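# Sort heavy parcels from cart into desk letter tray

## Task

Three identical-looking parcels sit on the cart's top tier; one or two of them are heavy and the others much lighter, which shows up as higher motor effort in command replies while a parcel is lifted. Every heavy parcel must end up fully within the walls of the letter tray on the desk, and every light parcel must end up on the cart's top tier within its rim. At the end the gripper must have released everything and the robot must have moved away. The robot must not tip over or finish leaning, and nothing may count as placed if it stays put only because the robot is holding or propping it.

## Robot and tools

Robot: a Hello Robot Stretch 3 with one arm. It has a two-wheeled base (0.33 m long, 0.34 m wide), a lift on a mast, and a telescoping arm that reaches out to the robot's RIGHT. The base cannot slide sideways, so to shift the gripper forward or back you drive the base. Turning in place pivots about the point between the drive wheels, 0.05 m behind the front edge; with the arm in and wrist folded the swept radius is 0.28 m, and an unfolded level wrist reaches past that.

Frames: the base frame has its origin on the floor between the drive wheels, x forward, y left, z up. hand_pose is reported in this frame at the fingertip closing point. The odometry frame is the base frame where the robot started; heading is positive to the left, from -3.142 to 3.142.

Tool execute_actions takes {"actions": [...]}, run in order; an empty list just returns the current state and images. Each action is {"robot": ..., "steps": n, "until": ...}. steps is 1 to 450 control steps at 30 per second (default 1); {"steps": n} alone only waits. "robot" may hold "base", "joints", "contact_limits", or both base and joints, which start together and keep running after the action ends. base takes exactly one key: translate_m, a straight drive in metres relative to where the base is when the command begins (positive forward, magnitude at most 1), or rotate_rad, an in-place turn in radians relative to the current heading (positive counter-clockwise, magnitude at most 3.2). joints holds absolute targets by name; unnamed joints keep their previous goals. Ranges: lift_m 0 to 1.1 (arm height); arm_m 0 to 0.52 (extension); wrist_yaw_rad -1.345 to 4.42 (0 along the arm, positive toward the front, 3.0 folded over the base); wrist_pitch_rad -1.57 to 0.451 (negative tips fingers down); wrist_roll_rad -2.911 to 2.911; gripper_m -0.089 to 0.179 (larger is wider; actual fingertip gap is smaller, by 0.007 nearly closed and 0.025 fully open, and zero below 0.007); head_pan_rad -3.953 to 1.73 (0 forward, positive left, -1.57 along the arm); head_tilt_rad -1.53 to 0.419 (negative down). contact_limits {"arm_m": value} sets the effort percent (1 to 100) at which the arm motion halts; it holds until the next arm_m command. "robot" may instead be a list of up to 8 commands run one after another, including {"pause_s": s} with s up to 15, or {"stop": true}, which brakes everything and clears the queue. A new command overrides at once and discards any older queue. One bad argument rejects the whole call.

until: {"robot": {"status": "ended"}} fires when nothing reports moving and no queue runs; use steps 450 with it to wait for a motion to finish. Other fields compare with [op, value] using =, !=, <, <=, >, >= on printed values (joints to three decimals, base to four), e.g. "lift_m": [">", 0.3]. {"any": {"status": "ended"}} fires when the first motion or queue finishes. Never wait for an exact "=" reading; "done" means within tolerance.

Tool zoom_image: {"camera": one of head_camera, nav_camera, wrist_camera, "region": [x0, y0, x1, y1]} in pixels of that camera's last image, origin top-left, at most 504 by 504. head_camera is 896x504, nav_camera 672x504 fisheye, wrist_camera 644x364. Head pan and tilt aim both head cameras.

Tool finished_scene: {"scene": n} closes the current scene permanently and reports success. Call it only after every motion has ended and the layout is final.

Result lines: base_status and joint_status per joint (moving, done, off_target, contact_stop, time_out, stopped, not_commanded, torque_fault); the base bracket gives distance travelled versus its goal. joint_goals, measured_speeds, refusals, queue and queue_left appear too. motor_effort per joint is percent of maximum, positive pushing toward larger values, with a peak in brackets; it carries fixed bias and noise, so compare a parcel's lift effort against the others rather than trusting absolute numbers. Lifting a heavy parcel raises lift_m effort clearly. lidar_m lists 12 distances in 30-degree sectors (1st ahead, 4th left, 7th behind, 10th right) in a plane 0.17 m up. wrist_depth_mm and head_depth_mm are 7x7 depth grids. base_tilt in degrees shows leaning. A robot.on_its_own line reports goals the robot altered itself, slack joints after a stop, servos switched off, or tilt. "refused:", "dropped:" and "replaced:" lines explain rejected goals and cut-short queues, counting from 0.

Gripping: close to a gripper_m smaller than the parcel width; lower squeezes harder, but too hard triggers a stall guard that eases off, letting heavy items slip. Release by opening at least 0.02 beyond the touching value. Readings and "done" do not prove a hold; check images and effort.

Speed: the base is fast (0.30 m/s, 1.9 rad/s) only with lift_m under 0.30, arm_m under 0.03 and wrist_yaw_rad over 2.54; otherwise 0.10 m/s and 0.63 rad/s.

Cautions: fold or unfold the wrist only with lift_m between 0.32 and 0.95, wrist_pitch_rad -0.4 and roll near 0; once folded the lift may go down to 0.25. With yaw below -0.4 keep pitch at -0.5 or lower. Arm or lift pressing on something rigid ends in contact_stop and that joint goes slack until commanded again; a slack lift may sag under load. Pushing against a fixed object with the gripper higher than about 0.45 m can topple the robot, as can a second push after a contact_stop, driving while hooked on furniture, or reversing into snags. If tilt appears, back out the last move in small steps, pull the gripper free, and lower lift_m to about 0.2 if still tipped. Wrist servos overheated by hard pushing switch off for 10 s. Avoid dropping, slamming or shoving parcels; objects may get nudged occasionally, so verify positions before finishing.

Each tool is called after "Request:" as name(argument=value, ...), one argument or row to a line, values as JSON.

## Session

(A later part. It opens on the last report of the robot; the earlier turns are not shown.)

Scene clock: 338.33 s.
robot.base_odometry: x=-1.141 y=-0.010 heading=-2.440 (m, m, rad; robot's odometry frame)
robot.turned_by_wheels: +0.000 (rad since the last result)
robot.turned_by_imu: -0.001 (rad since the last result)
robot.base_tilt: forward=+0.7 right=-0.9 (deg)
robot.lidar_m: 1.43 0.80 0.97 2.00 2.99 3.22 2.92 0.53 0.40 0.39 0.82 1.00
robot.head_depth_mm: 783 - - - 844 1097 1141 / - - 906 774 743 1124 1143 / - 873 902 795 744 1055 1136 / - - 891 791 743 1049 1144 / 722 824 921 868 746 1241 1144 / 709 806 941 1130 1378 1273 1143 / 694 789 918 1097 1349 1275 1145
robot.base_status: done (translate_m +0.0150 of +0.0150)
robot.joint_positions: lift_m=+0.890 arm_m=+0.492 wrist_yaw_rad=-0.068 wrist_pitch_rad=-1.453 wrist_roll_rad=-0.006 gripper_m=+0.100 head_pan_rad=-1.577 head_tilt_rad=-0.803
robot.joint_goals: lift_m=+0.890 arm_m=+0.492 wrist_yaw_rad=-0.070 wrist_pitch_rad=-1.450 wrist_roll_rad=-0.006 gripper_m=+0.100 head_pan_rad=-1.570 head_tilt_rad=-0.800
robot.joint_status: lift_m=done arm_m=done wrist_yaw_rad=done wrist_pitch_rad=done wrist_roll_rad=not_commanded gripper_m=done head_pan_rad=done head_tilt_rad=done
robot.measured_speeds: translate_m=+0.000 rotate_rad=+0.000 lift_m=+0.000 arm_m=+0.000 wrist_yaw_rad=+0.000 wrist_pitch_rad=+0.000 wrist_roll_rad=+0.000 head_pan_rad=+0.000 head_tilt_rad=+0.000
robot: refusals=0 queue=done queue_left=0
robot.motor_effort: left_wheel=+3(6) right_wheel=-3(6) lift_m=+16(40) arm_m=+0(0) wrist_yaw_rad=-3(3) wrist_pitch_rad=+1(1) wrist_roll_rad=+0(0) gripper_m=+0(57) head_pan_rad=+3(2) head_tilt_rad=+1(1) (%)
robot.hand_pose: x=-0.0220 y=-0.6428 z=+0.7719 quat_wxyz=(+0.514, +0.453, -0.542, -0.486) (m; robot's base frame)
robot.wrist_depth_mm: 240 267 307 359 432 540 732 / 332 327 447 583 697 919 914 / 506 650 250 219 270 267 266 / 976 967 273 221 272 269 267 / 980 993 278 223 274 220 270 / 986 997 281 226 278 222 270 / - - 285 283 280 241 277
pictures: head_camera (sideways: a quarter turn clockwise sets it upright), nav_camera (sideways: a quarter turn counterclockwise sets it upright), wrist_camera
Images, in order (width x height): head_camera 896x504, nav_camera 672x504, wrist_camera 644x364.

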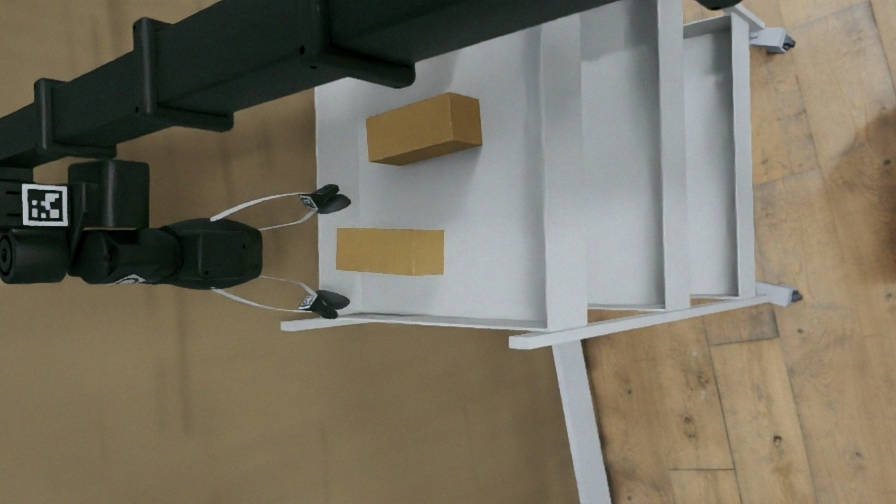

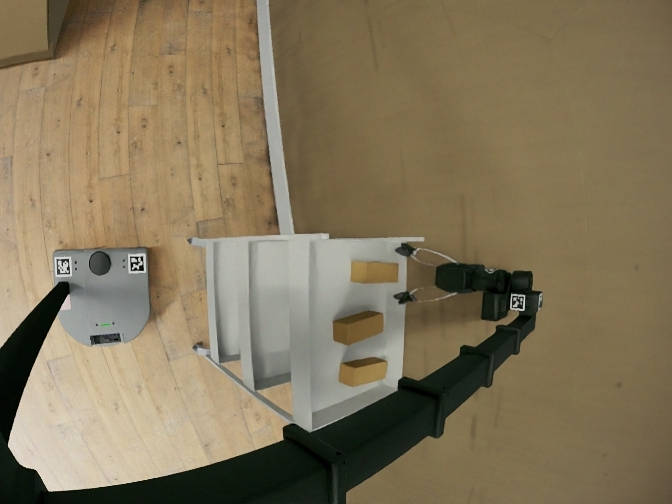

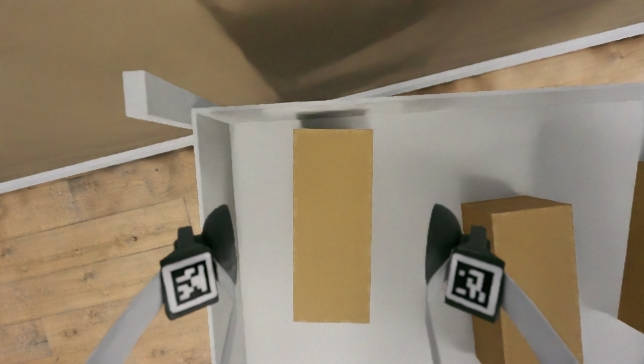

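Request:
execute_actions(
  actions=[
    {"robot": {"joints": {"lift_m": 0.832, "gripper_m": 0.09}}, "steps": 300, "until": {"robot": {"status": "ended"}}},
  ],
)

Scene clock: 358.57 s.
robot.base_odometry: x=-1.141 y=-0.010 heading=-2.440 (m, m, rad; robot's odometry frame)
robot.turned_by_wheels: +0.000 (rad since the last result)
robot.turned_by_imu: -0.001 (rad since the last result)
robot.base_tilt: forward=+0.8 right=-0.9 (deg)
robot.lidar_m: 1.43 0.80 0.97 2.01 2.98 3.23 2.92 0.53 0.40 0.39 0.82 1.00
robot.head_depth_mm: 785 902 1006 - - 1123 1118 / 762 - - 757 744 1126 1145 / 723 908 908 794 744 1057 1140 / 716 - 855 792 743 1048 1142 / 721 826 921 866 744 1235 1146 / 707 807 941 1127 1374 1276 1142 / 695 791 917 1094 1348 1278 1145
robot.base_status: done (translate_m +0.0150 of +0.0150)
robot.joint_positions: lift_m=+0.832 arm_m=+0.492 wrist_yaw_rad=-0.068 wrist_pitch_rad=-1.453 wrist_roll_rad=-0.006 gripper_m=+0.090 head_pan_rad=-1.577 head_tilt_rad=-0.803
robot.joint_goals: lift_m=+0.832 arm_m=+0.492 wrist_yaw_rad=-0.070 wrist_pitch_rad=-1.450 wrist_roll_rad=-0.006 gripper_m=+0.090 head_pan_rad=-1.570 head_tilt_rad=-0.800
robot.joint_status: lift_m=done arm_m=done wrist_yaw_rad=done wrist_pitch_rad=done wrist_roll_rad=not_commanded gripper_m=done head_pan_rad=done head_tilt_rad=done
robot.measured_speeds: translate_m=+0.000 rotate_rad=+0.000 lift_m=+0.000 arm_m=+0.000 wrist_yaw_rad=+0.000 wrist_pitch_rad=+0.000 wrist_roll_rad=+0.000 head_pan_rad=+0.000 head_tilt_rad=+0.000
robot: refusals=0 queue=done queue_left=0
robot.motor_effort: left_wheel=+3(3) right_wheel=-3(3) lift_m=+16(13) arm_m=+0(0) wrist_yaw_rad=-3(3) wrist_pitch_rad=+1(1) wrist_roll_rad=+0(0) gripper_m=+0(56) head_pan_rad=+2(2) head_tilt_rad=+2(2) (%)
robot.hand_pose: x=-0.0220 y=-0.6428 z=+0.7139 quat_wxyz=(+0.514, +0.453, -0.542, -0.486) (m; robot's base frame)
robot.wrist_depth_mm: 225 267 305 361 432 541 723 / 110 146 381 188 197 183 195 / 503 178 213 160 210 209 208 / 922 915 215 162 213 212 210 / 930 920 217 164 215 205 161 / 941 929 220 165 218 182 162 / 961 961 221 168 220 220 164
pictures: head_camera (sideways: a quarter turn clockwise sets it upright), nav_camera (sideways: a quarter turn counterclockwise sets it upright), wrist_camera
Images, in order (width x height): head_camera 896x504, nav_camera 672x504, wrist_camera 644x364.

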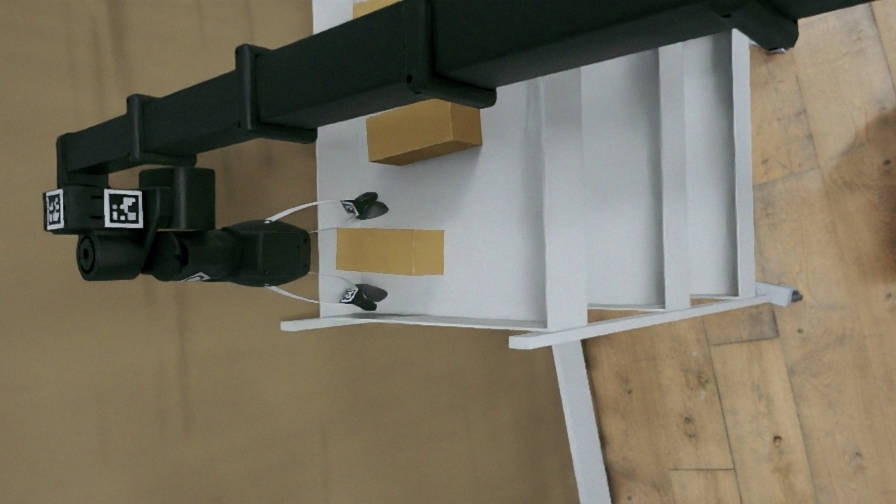

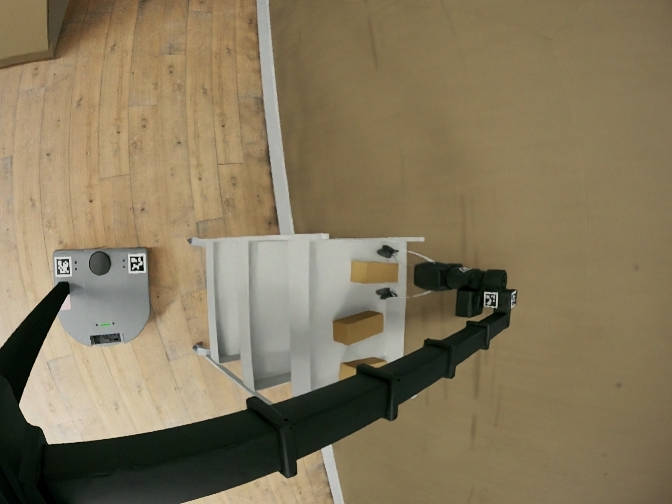

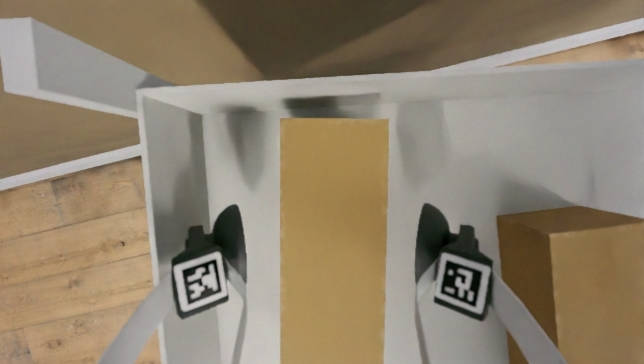

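Request:
zoom_image(
  camera="head_camera",
  region=[250, 160, 490, 340],
)

Region (250, 160, 490, 340) of head_camera's 896x504 image, scaled by 2.100, with more detail than that image has; it fills the top 378 rows of this view, and the rest is white.

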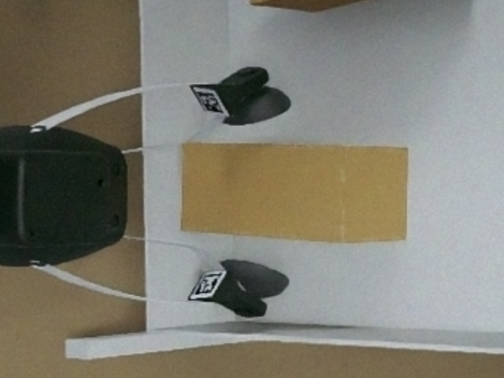

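Request:
zoom_image(
  camera="wrist_camera",
  region=[150, 180, 510, 364],
)

Region (150, 180, 510, 364) of wrist_camera's 644x364 image, scaled by 1.400; it fills the top 258 rows of this view, and the rest is white.

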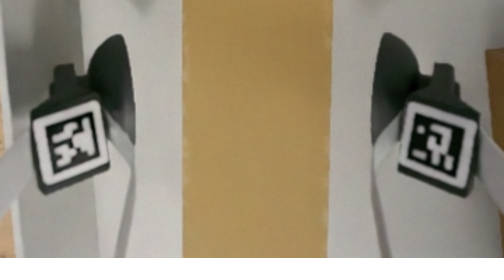

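Request:
execute_actions(
  actions=[
    {"robot": {"joints": {"lift_m": 0.814}}, "steps": 300, "until": {"robot": {"status": "ended"}}},
  ],
)

Scene clock: 416.43 s.
robot.base_odometry: x=-1.141 y=-0.010 heading=-2.440 (m, m, rad; robot's odometry frame)
robot.turned_by_wheels: +0.000 (rad since the last result)
robot.turned_by_imu: +0.000 (rad since the last result)
robot.base_tilt: forward=+0.8 right=-0.8 (deg)
robot.lidar_m: 1.43 0.80 0.97 2.01 2.98 3.24 2.91 0.53 0.40 0.39 0.82 1.00
robot.head_depth_mm: 784 911 996 - - 1125 1126 / 765 873 - 758 742 1125 1138 / 732 - 905 791 742 1057 1142 / 726 - 858 793 744 1048 1142 / 721 825 919 858 745 1234 1145 / 708 807 941 1127 1371 1277 1145 / 694 789 916 1095 1352 1276 1143
robot.base_status: done (translate_m +0.0150 of +0.0150)
robot.joint_positions: lift_m=+0.814 arm_m=+0.492 wrist_yaw_rad=-0.068 wrist_pitch_rad=-1.453 wrist_roll_rad=-0.006 gripper_m=+0.090 head_pan_rad=-1.577 head_tilt_rad=-0.803
robot.joint_goals: lift_m=+0.814 arm_m=+0.492 wrist_yaw_rad=-0.070 wrist_pitch_rad=-1.450 wrist_roll_rad=-0.006 gripper_m=+0.090 head_pan_rad=-1.570 head_tilt_rad=-0.800
robot.joint_status: lift_m=done arm_m=done wrist_yaw_rad=done wrist_pitch_rad=done wrist_roll_rad=not_commanded gripper_m=done head_pan_rad=done head_tilt_rad=done
robot.measured_speeds: translate_m=+0.000 rotate_rad=+0.000 lift_m=+0.000 arm_m=+0.000 wrist_yaw_rad=+0.000 wrist_pitch_rad=+0.000 wrist_roll_rad=+0.000 head_pan_rad=+0.000 head_tilt_rad=+0.000
robot: refusals=0 queue=done queue_left=0
robot.motor_effort: left_wheel=+3(3) right_wheel=-4(3) lift_m=+16(21) arm_m=+0(0) wrist_yaw_rad=-3(3) wrist_pitch_rad=+1(1) wrist_roll_rad=+0(0) gripper_m=+0(0) head_pan_rad=+2(2) head_tilt_rad=+2(1) (%)
robot.hand_pose: x=-0.0220 y=-0.6428 z=+0.6959 quat_wxyz=(+0.514, +0.453, -0.542, -0.486) (m; robot's base frame)
robot.wrist_depth_mm: 224 266 307 359 434 541 726 / 110 135 166 155 165 152 163 / 506 163 195 142 192 191 191 / 892 161 197 143 195 194 193 / 887 159 199 145 196 195 155 / 908 914 201 147 199 182 144 / 928 166 204 149 201 201 146
pictures: head_camera (sideways: a quarter turn clockwise sets it upright), nav_camera (sideways: a quarter turn counterclockwise sets it upright), wrist_camera
Images, in order (width x height): head_camera 896x504, nav_camera 672x504, wrist_camera 644x364.

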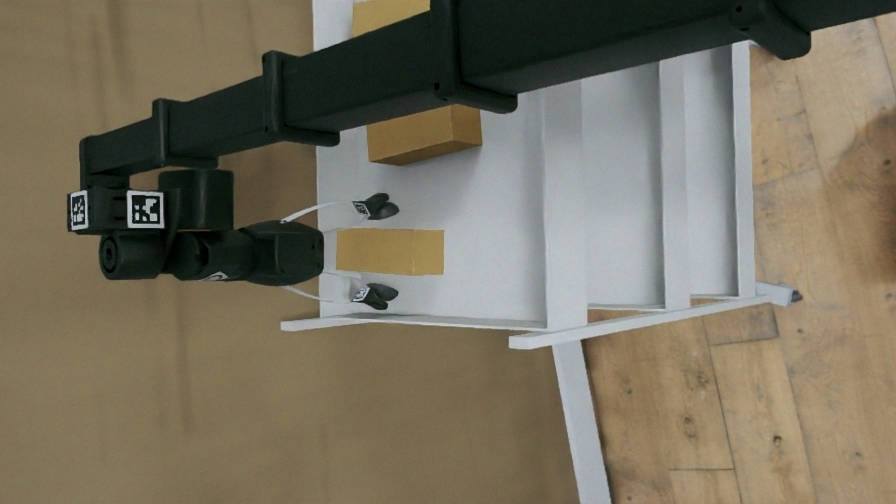

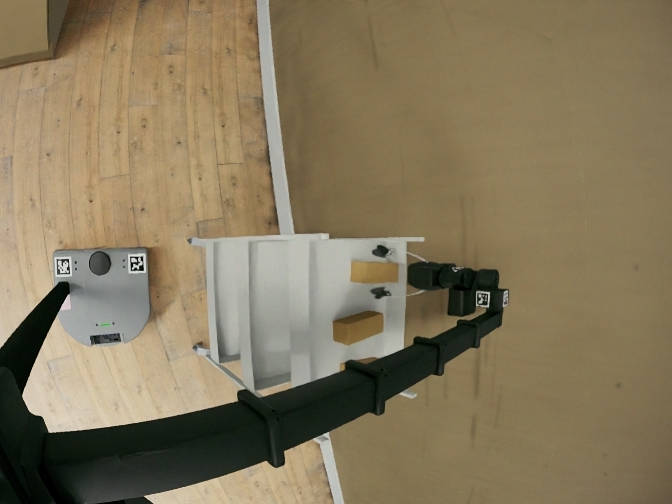

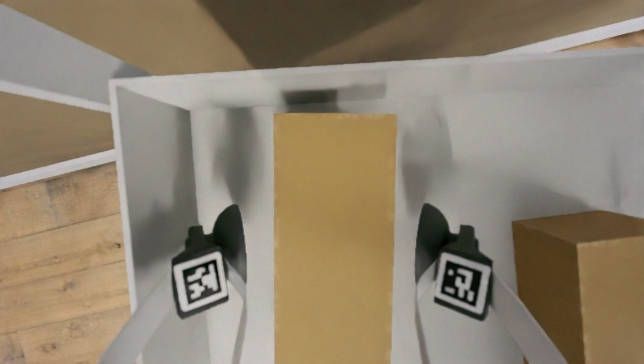

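Request:
execute_actions(
  actions=[
    {"robot": {"joints": {"gripper_m": 0.0}}, "steps": 90, "until": {"robot": {"status": "ended"}}},
  ],
)

Scene clock: 424.10 s.
robot.base_odometry: x=-1.141 y=-0.010 heading=-2.440 (m, m, rad; robot's odometry frame)
robot.turned_by_wheels: +0.000 (rad since the last result)
robot.turned_by_imu: -0.001 (rad since the last result)
robot.base_tilt: forward=+0.8 right=-0.8 (deg)
robot.lidar_m: 1.43 0.80 0.97 2.01 2.98 3.21 2.92 0.53 0.40 0.39 0.82 1.00
robot.head_depth_mm: 785 908 993 - - 1126 1125 / 763 875 - 758 744 1122 1141 / 731 - 903 794 743 1055 1145 / 727 - 850 793 745 1049 1142 / 722 825 913 867 745 1236 1144 / 708 808 938 1128 1366 1285 1143 / 694 789 915 1091 1349 1277 1145
robot.base_status: done (translate_m +0.0150 of +0.0150)
robot.joint_positions: lift_m=+0.814 arm_m=+0.492 wrist_yaw_rad=-0.068 wrist_pitch_rad=-1.453 wrist_roll_rad=-0.006 gripper_m=+0.001 head_pan_rad=-1.577 head_tilt_rad=-0.803
robot.joint_goals: lift_m=+0.814 arm_m=+0.492 wrist_yaw_rad=-0.070 wrist_pitch_rad=-1.450 wrist_roll_rad=-0.006 gripper_m=+0.000 head_pan_rad=-1.570 head_tilt_rad=-0.800
robot.joint_status: lift_m=done arm_m=done wrist_yaw_rad=done wrist_pitch_rad=done wrist_roll_rad=not_commanded gripper_m=done head_pan_rad=done head_tilt_rad=done
robot.measured_speeds: translate_m=+0.000 rotate_rad=+0.000 lift_m=+0.000 arm_m=+0.000 wrist_yaw_rad=+0.000 wrist_pitch_rad=+0.000 wrist_roll_rad=+0.000 head_pan_rad=+0.000 head_tilt_rad=+0.000
robot: refusals=0 queue=done queue_left=0
robot.motor_effort: left_wheel=+2(3) right_wheel=-2(4) lift_m=+20(20) arm_m=+0(0) wrist_yaw_rad=-3(3) wrist_pitch_rad=+1(1) wrist_roll_rad=+0(0) gripper_m=-23(100) head_pan_rad=+3(2) head_tilt_rad=+2(1) (%)
robot.hand_pose: x=-0.0220 y=-0.6429 z=+0.6957 quat_wxyz=(+0.514, +0.453, -0.542, -0.486) (m; robot's base frame)
robot.wrist_depth_mm: 225 269 306 362 433 545 712 / 110 134 166 154 164 152 163 / 506 152 193 138 191 191 189 / 894 161 196 139 194 193 191 / 918 159 198 141 194 195 155 / 929 169 - 143 143 197 143 / 942 924 203 145 200 198 145
pictures: head_camera (sideways: a quarter turn clockwise sets it upright), nav_camera (sideways: a quarter turn counterclockwise sets it upright), wrist_camera
Images, in order (width x height): head_camera 896x504, nav_camera 672x504, wrist_camera 644x364.

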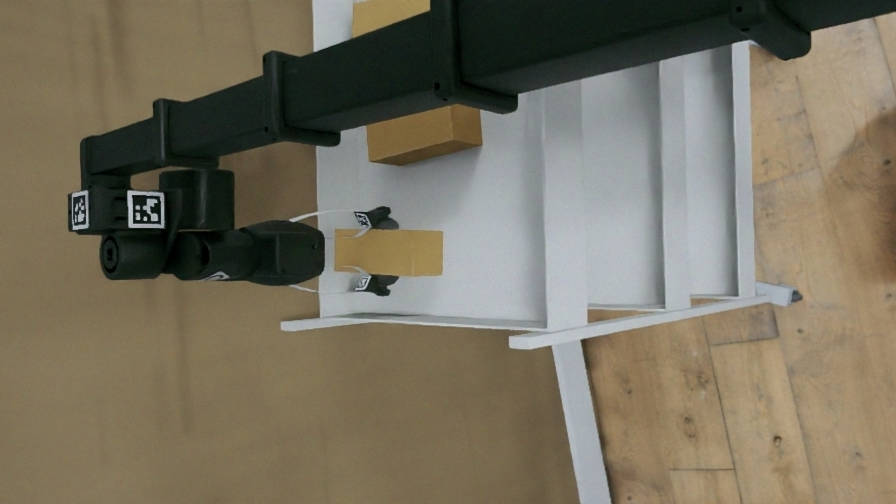

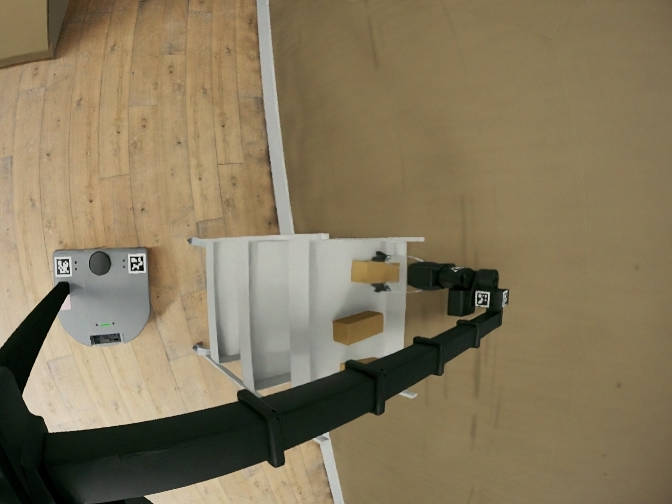

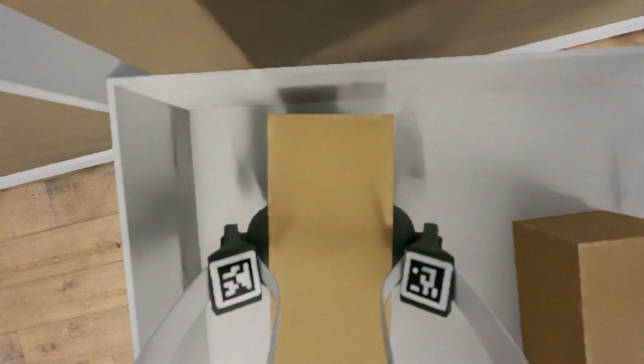

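Request:
execute_actions(
  actions=[
    {"robot": {"joints": {"lift_m": 0.84}}, "steps": 90, "until": {"robot": {"status": "ended"}}},
    {"steps": 10},
  ],
)

Scene clock: 434.20 s.
robot.base_odometry: x=-1.141 y=-0.010 heading=-2.440 (m, m, rad; robot's odometry frame)
robot.turned_by_wheels: +0.000 (rad since the last result)
robot.turned_by_imu: -0.001 (rad since the last result)
robot.base_tilt: forward=+0.7 right=-0.8 (deg)
robot.lidar_m: 1.43 0.80 0.97 2.01 2.99 3.24 2.92 0.53 0.41 0.39 0.81 1.00
robot.head_depth_mm: 785 900 1007 - - 1124 1133 / 757 - - 759 743 1122 1140 / 724 898 905 794 741 1057 1143 / 715 - 813 792 745 1051 1142 / 722 825 914 867 743 1234 1142 / 707 807 940 1127 1371 1278 1140 / 693 789 915 1099 1351 1280 1141
robot.base_status: done (translate_m +0.0150 of +0.0150)
robot.joint_positions: lift_m=+0.839 arm_m=+0.492 wrist_yaw_rad=-0.068 wrist_pitch_rad=-1.453 wrist_roll_rad=-0.006 gripper_m=+0.001 head_pan_rad=-1.577 head_tilt_rad=-0.803
robot.joint_goals: lift_m=+0.840 arm_m=+0.492 wrist_yaw_rad=-0.070 wrist_pitch_rad=-1.450 wrist_roll_rad=-0.006 gripper_m=+0.000 head_pan_rad=-1.570 head_tilt_rad=-0.800
robot.joint_status: lift_m=done arm_m=done wrist_yaw_rad=done wrist_pitch_rad=done wrist_roll_rad=not_commanded gripper_m=done head_pan_rad=done head_tilt_rad=done
robot.measured_speeds: translate_m=+0.000 rotate_rad=+0.000 lift_m=+0.000 arm_m=+0.000 wrist_yaw_rad=+0.000 wrist_pitch_rad=+0.000 wrist_roll_rad=+0.000 head_pan_rad=+0.000 head_tilt_rad=+0.000
robot: refusals=0 queue=done queue_left=0
robot.motor_effort: left_wheel=+3(2) right_wheel=-2(2) lift_m=+41(43) arm_m=+0(0) wrist_yaw_rad=-3(3) wrist_pitch_rad=+1(1) wrist_roll_rad=+0(0) gripper_m=-23(23) head_pan_rad=+3(2) head_tilt_rad=+2(1) (%)
robot.hand_pose: x=-0.0220 y=-0.6429 z=+0.7207 quat_wxyz=(+0.514, +0.453, -0.542, -0.486) (m; robot's base frame)
robot.wrist_depth_mm: 225 268 310 361 435 544 728 / 110 153 387 475 198 213 196 / 506 179 216 138 216 216 214 / 921 937 220 139 218 218 216 / 946 938 206 141 221 207 168 / 946 937 - 143 143 203 169 / 949 951 229 145 226 200 170
pictures: head_camera (sideways: a quarter turn clockwise sets it upright), nav_camera (sideways: a quarter turn counterclockwise sets it upright), wrist_camera
Images, in order (width x height): head_camera 896x504, nav_camera 672x504, wrist_camera 644x364.

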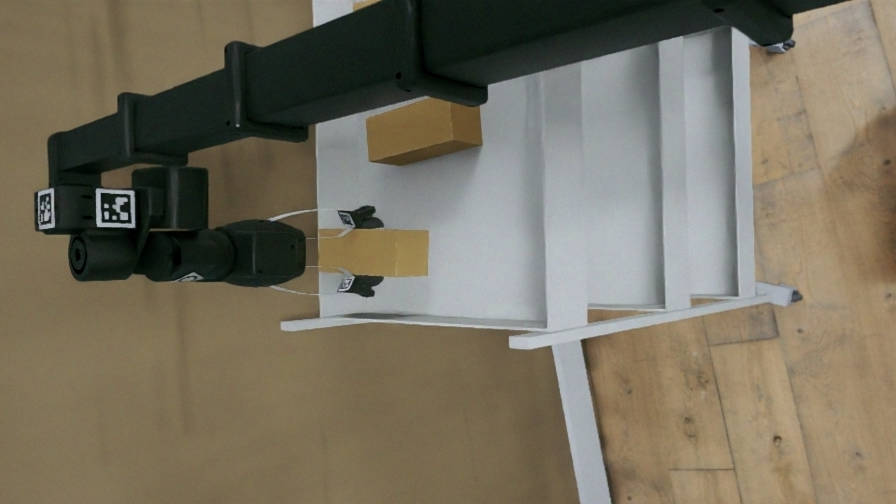

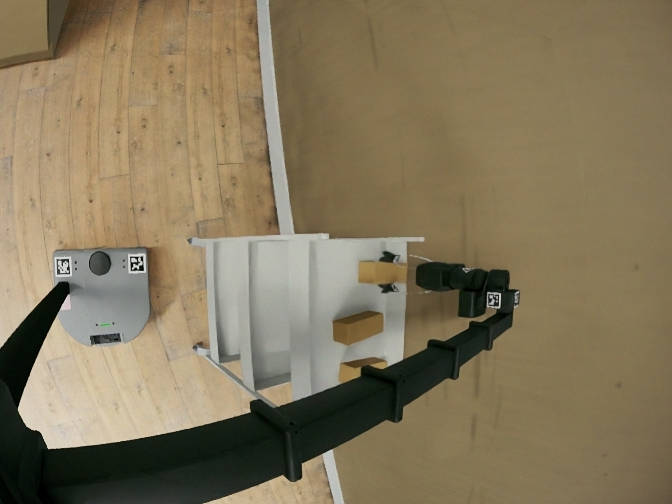

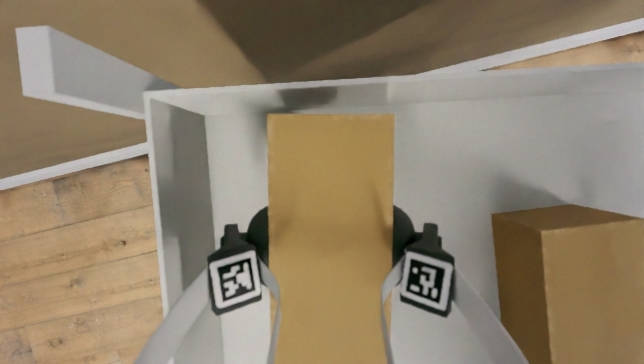

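Request:
execute_actions(
  actions=[
    {"robot": [{"joints": {"lift_m": 0.812}}, {"joints": {"gripper_m": 0.09}}, {"joints": {"lift_m": 0.88}}], "steps": 200, "until": {"robot": {"status": "ended"}}},
    {"steps": 5},
  ],
)

Scene clock: 456.80 s.
robot.base_odometry: x=-1.141 y=-0.010 heading=-2.440 (m, m, rad; robot's odometry frame)
robot.turned_by_wheels: +0.000 (rad since the last result)
robot.turned_by_imu: -0.001 (rad since the last result)
robot.base_tilt: forward=+0.8 right=-0.9 (deg)
robot.lidar_m: 1.43 0.80 0.97 2.01 2.98 3.23 2.91 0.53 0.40 0.39 0.82 1.00
robot.head_depth_mm: 784 890 - - 944 1108 1141 / 742 - 903 776 743 1126 1142 / - 878 905 793 744 1057 1143 / - - 884 792 744 1047 1141 / 719 824 923 868 744 1236 1139 / 708 808 943 1124 1370 1277 1142 / 694 791 918 1093 1347 1278 1143
robot.base_status: done (translate_m +0.0150 of +0.0150)
robot.joint_positions: lift_m=+0.880 arm_m=+0.492 wrist_yaw_rad=-0.068 wrist_pitch_rad=-1.453 wrist_roll_rad=-0.006 gripper_m=+0.090 head_pan_rad=-1.577 head_tilt_rad=-0.803
robot.joint_goals: lift_m=+0.880 arm_m=+0.492 wrist_yaw_rad=-0.070 wrist_pitch_rad=-1.450 wrist_roll_rad=-0.006 gripper_m=+0.090 head_pan_rad=-1.570 head_tilt_rad=-0.800
robot.joint_status: lift_m=done arm_m=done wrist_yaw_rad=done wrist_pitch_rad=done wrist_roll_rad=not_commanded gripper_m=done head_pan_rad=done head_tilt_rad=done
robot.measured_speeds: translate_m=+0.000 rotate_rad=+0.000 lift_m=+0.000 arm_m=+0.000 wrist_yaw_rad=+0.000 wrist_pitch_rad=+0.000 wrist_roll_rad=+0.000 head_pan_rad=+0.000 head_tilt_rad=+0.000
robot: refusals=0 queue=done queue_left=0
robot.motor_effort: left_wheel=+3(3) right_wheel=-3(3) lift_m=+37(40) arm_m=+0(0) wrist_yaw_rad=-3(3) wrist_pitch_rad=+1(1) wrist_roll_rad=+0(1) gripper_m=+0(94) head_pan_rad=+3(3) head_tilt_rad=+2(1) (%)
robot.hand_pose: x=-0.0220 y=-0.6428 z=+0.7609 quat_wxyz=(+0.514, +0.453, -0.542, -0.486) (m; robot's base frame)
robot.wrist_depth_mm: 240 268 309 358 431 540 734 / 332 187 451 545 691 827 906 / 503 649 242 209 258 256 253 / 983 966 264 210 261 258 257 / 962 969 266 212 263 210 259 / 995 975 270 215 267 211 260 / - 994 272 272 269 242 263
pictures: head_camera (sideways: a quarter turn clockwise sets it upright), nav_camera (sideways: a quarter turn counterclockwise sets it upright), wrist_camera
Images, in order (width x height): head_camera 896x504, nav_camera 672x504, wrist_camera 644x364.

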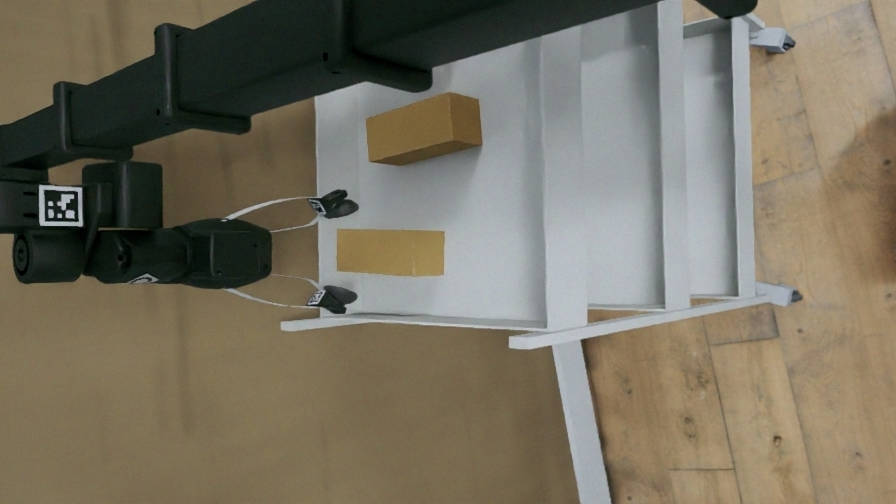

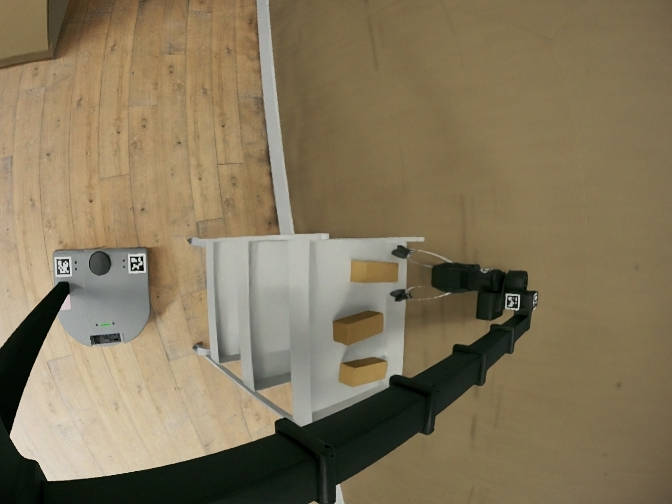

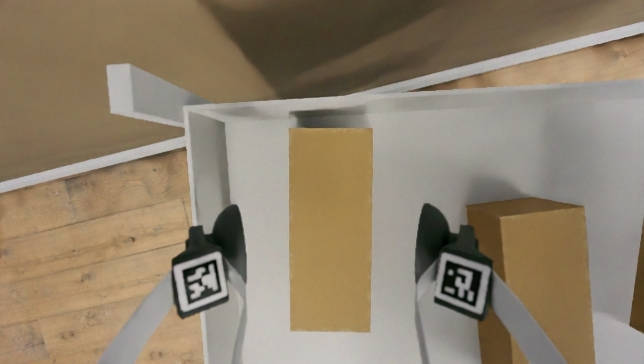

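Request:
execute_actions(
  actions=[
    {"robot": {"base": {"translate_m": -0.136}, "joints": {"arm_m": 0.431, "wrist_yaw_rad": 0.07}}, "steps": 200, "until": {"robot": {"status": "ended"}}},
  ],
)

Scene clock: 465.40 s.
robot.base_odometry: x=-1.038 y=+0.078 heading=-2.440 (m, m, rad; robot's odometry frame)
robot.turned_by_wheels: +0.000 (rad since the last result)
robot.turned_by_imu: +0.000 (rad since the last result)
robot.base_tilt: forward=+0.7 right=-0.8 (deg)
robot.lidar_m: 1.56 0.93 1.14 2.94 2.96 3.11 2.78 1.44 0.40 0.39 0.41 1.03
robot.head_depth_mm: 805 902 - - 735 1267 1138 / 763 - 885 785 743 1026 1140 / - 928 935 794 743 1053 1143 / 727 - 875 770 744 1045 1145 / 742 849 930 796 743 1109 1140 / 727 830 902 793 745 1089 1145 / 714 814 934 1061 723 1280 1147
robot.base_status: done (translate_m -0.1360 of -0.1360)
robot.joint_positions: lift_m=+0.880 arm_m=+0.431 wrist_yaw_rad=+0.067 wrist_pitch_rad=-1.453 wrist_roll_rad=-0.006 gripper_m=+0.090 head_pan_rad=-1.577 head_tilt_rad=-0.803
robot.joint_goals: lift_m=+0.880 arm_m=+0.431 wrist_yaw_rad=+0.070 wrist_pitch_rad=-1.450 wrist_roll_rad=-0.006 gripper_m=+0.090 head_pan_rad=-1.570 head_tilt_rad=-0.800
robot.joint_status: lift_m=done arm_m=done wrist_yaw_rad=done wrist_pitch_rad=done wrist_roll_rad=not_commanded gripper_m=done head_pan_rad=done head_tilt_rad=done
robot.measured_speeds: translate_m=+0.000 rotate_rad=+0.000 lift_m=+0.000 arm_m=+0.000 wrist_yaw_rad=+0.000 wrist_pitch_rad=+0.000 wrist_roll_rad=+0.000 head_pan_rad=+0.000 head_tilt_rad=+0.000
robot: refusals=0 queue=done queue_left=0
robot.motor_effort: left_wheel=+3(3) right_wheel=-3(8) lift_m=+36(36) arm_m=-3(4) wrist_yaw_rad=+3(4) wrist_pitch_rad=+1(1) wrist_roll_rad=+0(0) gripper_m=+0(0) head_pan_rad=+2(3) head_tilt_rad=+1(0) (%)
robot.hand_pose: x=-0.0212 y=-0.5823 z=+0.7609 quat_wxyz=(+0.546, +0.489, -0.510, -0.450) (m; robot's base frame)
robot.wrist_depth_mm: 241 206 243 232 219 211 211 / 243 208 258 257 256 253 251 / 247 211 261 208 258 218 236 / 250 213 264 209 260 207 233 / 266 269 266 212 263 209 240 / 273 273 270 214 268 210 248 / 274 277 274 272 269 269 255
pictures: head_camera (sideways: a quarter turn clockwise sets it upright), nav_camera (sideways: a quarter turn counterclockwise sets it upright), wrist_camera
Images, in order (width x height): head_camera 896x504, nav_camera 672x504, wrist_camera 644x364.

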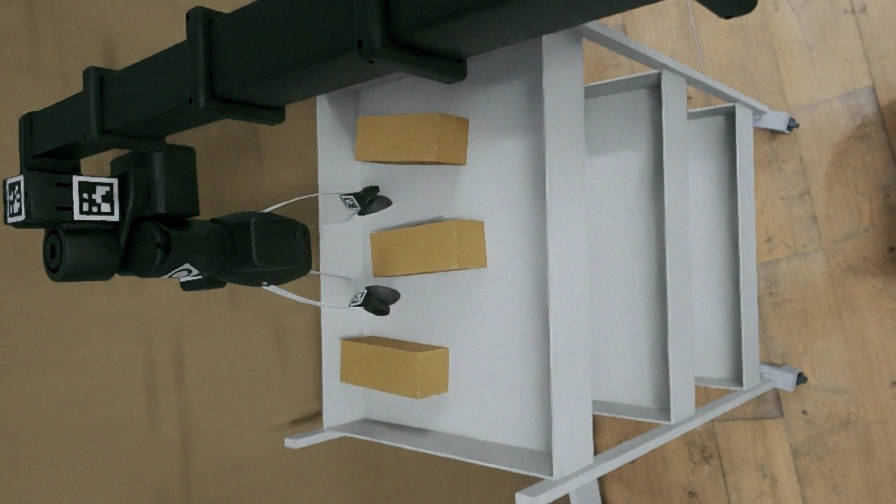

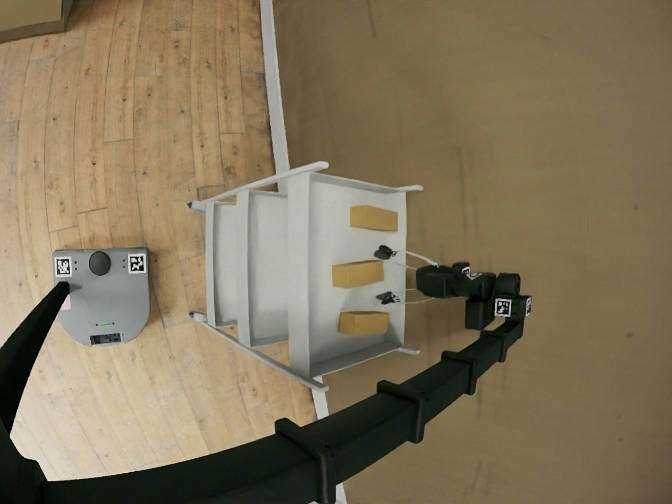

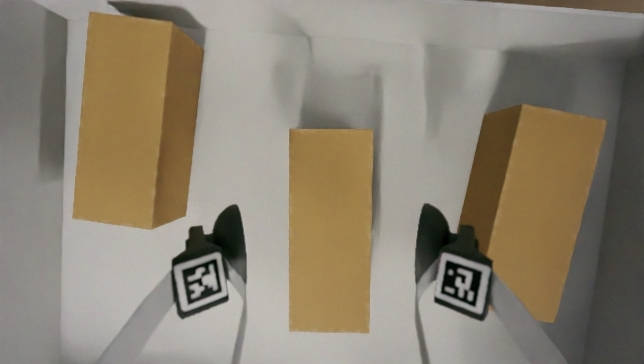

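Request:
execute_actions(
  actions=[
    {"robot": [{"joints": {"lift_m": 0.814}}, {"joints": {"gripper_m": 0.0}}, {"joints": {"lift_m": 0.84}}], "steps": 200, "until": {"robot": {"status": "ended"}}},
    {"steps": 10},
  ],
)

Scene clock: 477.17 s.
robot.base_odometry: x=-1.038 y=+0.078 heading=-2.440 (m, m, rad; robot's odometry frame)
robot.turned_by_wheels: +0.000 (rad since the last result)
robot.turned_by_imu: -0.001 (rad since the last result)
robot.base_tilt: forward=+0.7 right=-0.8 (deg)
robot.lidar_m: 1.56 0.93 1.14 2.94 2.96 3.09 2.78 1.44 0.40 0.39 0.41 1.03
robot.head_depth_mm: 805 933 1091 - - 1253 1129 / 780 - 878 775 743 1026 1138 / 752 - 900 794 743 1048 1145 / 748 - 872 753 745 1046 1141 / 742 848 928 796 745 1108 1143 / 729 831 903 795 745 1088 1146 / 715 811 937 1055 723 1281 1143
robot.base_status: done (translate_m -0.1360 of -0.1360)
robot.joint_positions: lift_m=+0.839 arm_m=+0.431 wrist_yaw_rad=+0.067 wrist_pitch_rad=-1.453 wrist_roll_rad=-0.006 gripper_m=+0.001 head_pan_rad=-1.577 head_tilt_rad=-0.803
robot.joint_goals: lift_m=+0.840 arm_m=+0.431 wrist_yaw_rad=+0.070 wrist_pitch_rad=-1.450 wrist_roll_rad=-0.006 gripper_m=+0.000 head_pan_rad=-1.570 head_tilt_rad=-0.800
robot.joint_status: lift_m=done arm_m=done wrist_yaw_rad=done wrist_pitch_rad=done wrist_roll_rad=not_commanded gripper_m=done head_pan_rad=done head_tilt_rad=done
robot.measured_speeds: translate_m=+0.000 rotate_rad=+0.000 lift_m=+0.000 arm_m=+0.000 wrist_yaw_rad=+0.000 wrist_pitch_rad=+0.000 wrist_roll_rad=+0.000 head_pan_rad=+0.000 head_tilt_rad=+0.000
robot: refusals=0 queue=done queue_left=0
robot.motor_effort: left_wheel=+3(2) right_wheel=-3(3) lift_m=+37(42) arm_m=-3(3) wrist_yaw_rad=+3(3) wrist_pitch_rad=+1(1) wrist_roll_rad=+0(0) gripper_m=-23(100) head_pan_rad=+2(3) head_tilt_rad=+2(1) (%)
robot.hand_pose: x=-0.0212 y=-0.5824 z=+0.7209 quat_wxyz=(+0.546, +0.489, -0.510, -0.450) (m; robot's base frame)
robot.wrist_depth_mm: 166 171 216 215 212 207 196 / 168 177 219 217 215 214 213 / 170 185 221 138 217 216 164 / 172 193 224 139 219 205 166 / 174 226 225 141 220 193 167 / 232 230 - 142 142 180 169 / 233 233 231 144 228 177 172
pictures: head_camera (sideways: a quarter turn clockwise sets it upright), nav_camera (sideways: a quarter turn counterclockwise sets it upright), wrist_camera
Images, in order (width x height): head_camera 896x504, nav_camera 672x504, wrist_camera 644x364.

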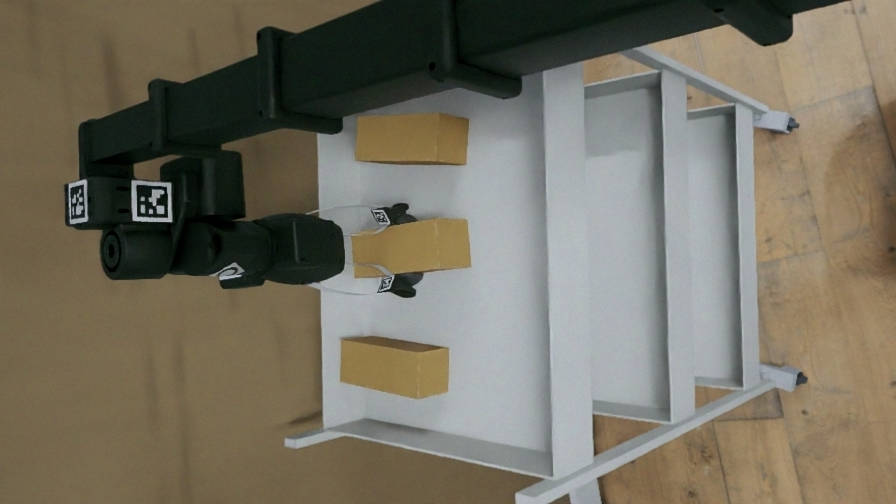

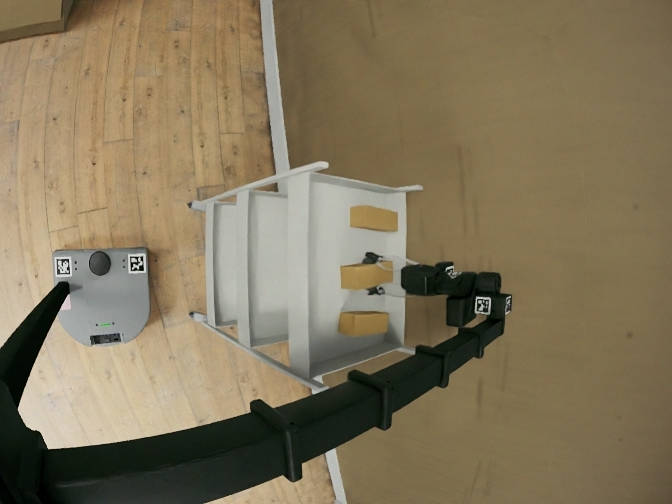

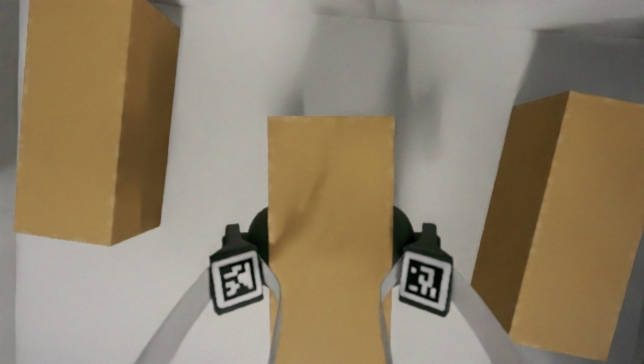

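Request:
execute_actions(
  actions=[],
)

Scene clock: 482.97 s.
robot.base_odometry: x=-1.038 y=+0.078 heading=-2.440 (m, m, rad; robot's odometry frame)
robot.turned_by_wheels: +0.000 (rad since the last result)
robot.turned_by_imu: +0.000 (rad since the last result)
robot.base_tilt: forward=+0.8 right=-0.8 (deg)
robot.lidar_m: 1.56 0.93 1.14 2.94 2.96 3.11 2.78 1.45 0.40 0.39 0.40 1.03
robot.head_depth_mm: 806 932 1091 - - 1252 1130 / 781 - 879 776 741 1029 1141 / 753 - 898 792 745 1050 1141 / 748 - 872 753 745 1042 1143 / 743 849 927 795 744 1108 1142 / 728 830 904 794 746 1091 1142 / 714 813 937 1063 721 1278 1144
robot.base_status: done (translate_m -0.1360 of -0.1360)
robot.joint_positions: lift_m=+0.839 arm_m=+0.431 wrist_yaw_rad=+0.067 wrist_pitch_rad=-1.453 wrist_roll_rad=-0.006 gripper_m=+0.001 head_pan_rad=-1.577 head_tilt_rad=-0.803
robot.joint_goals: lift_m=+0.840 arm_m=+0.431 wrist_yaw_rad=+0.070 wrist_pitch_rad=-1.450 wrist_roll_rad=-0.006 gripper_m=+0.000 head_pan_rad=-1.570 head_tilt_rad=-0.800
robot.joint_status: lift_m=done arm_m=done wrist_yaw_rad=done wrist_pitch_rad=done wrist_roll_rad=not_commanded gripper_m=done head_pan_rad=done head_tilt_rad=done
robot.measured_speeds: translate_m=+0.000 rotate_rad=+0.000 lift_m=+0.000 arm_m=+0.000 wrist_yaw_rad=+0.000 wrist_pitch_rad=+0.000 wrist_roll_rad=+0.000 head_pan_rad=+0.000 head_tilt_rad=+0.000
robot: refusals=0 queue=done queue_left=0
robot.motor_effort: left_wheel=+3(3) right_wheel=-3(3) lift_m=+38(37) arm_m=-3(3) wrist_yaw_rad=+4(3) wrist_pitch_rad=+1(1) wrist_roll_rad=+0(0) gripper_m=-23(22) head_pan_rad=+2(2) head_tilt_rad=+1(2) (%)
robot.hand_pose: x=-0.0212 y=-0.5824 z=+0.7209 quat_wxyz=(+0.546, +0.489, -0.510, -0.450) (m; robot's base frame)
robot.wrist_depth_mm: 167 172 215 213 213 207 197 / 168 178 219 217 215 214 212 / 170 186 221 138 217 216 163 / 172 192 223 139 220 205 165 / 174 226 225 141 221 194 167 / 231 231 - 142 142 180 170 / 234 233 232 144 228 177 172
pictures: head_camera (sideways: a quarter turn clockwise sets it upright), nav_camera (sideways: a quarter turn counterclockwise sets it upright), wrist_camera
Images, in order (width x height): head_camera 896x504, nav_camera 672x504, wrist_camera 644x364.

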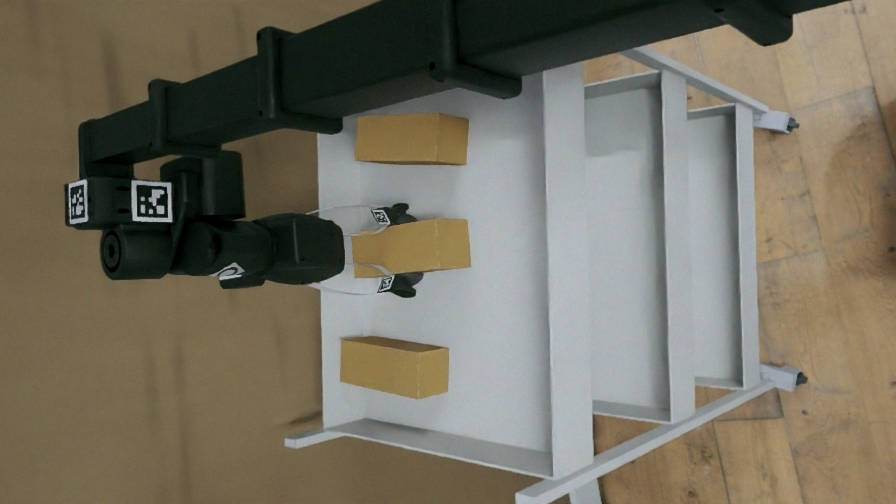

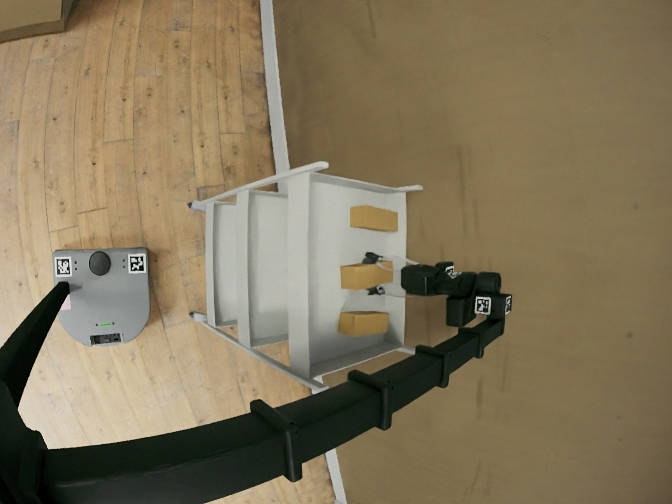

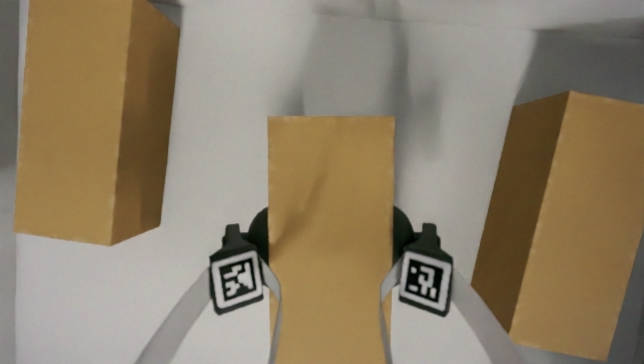

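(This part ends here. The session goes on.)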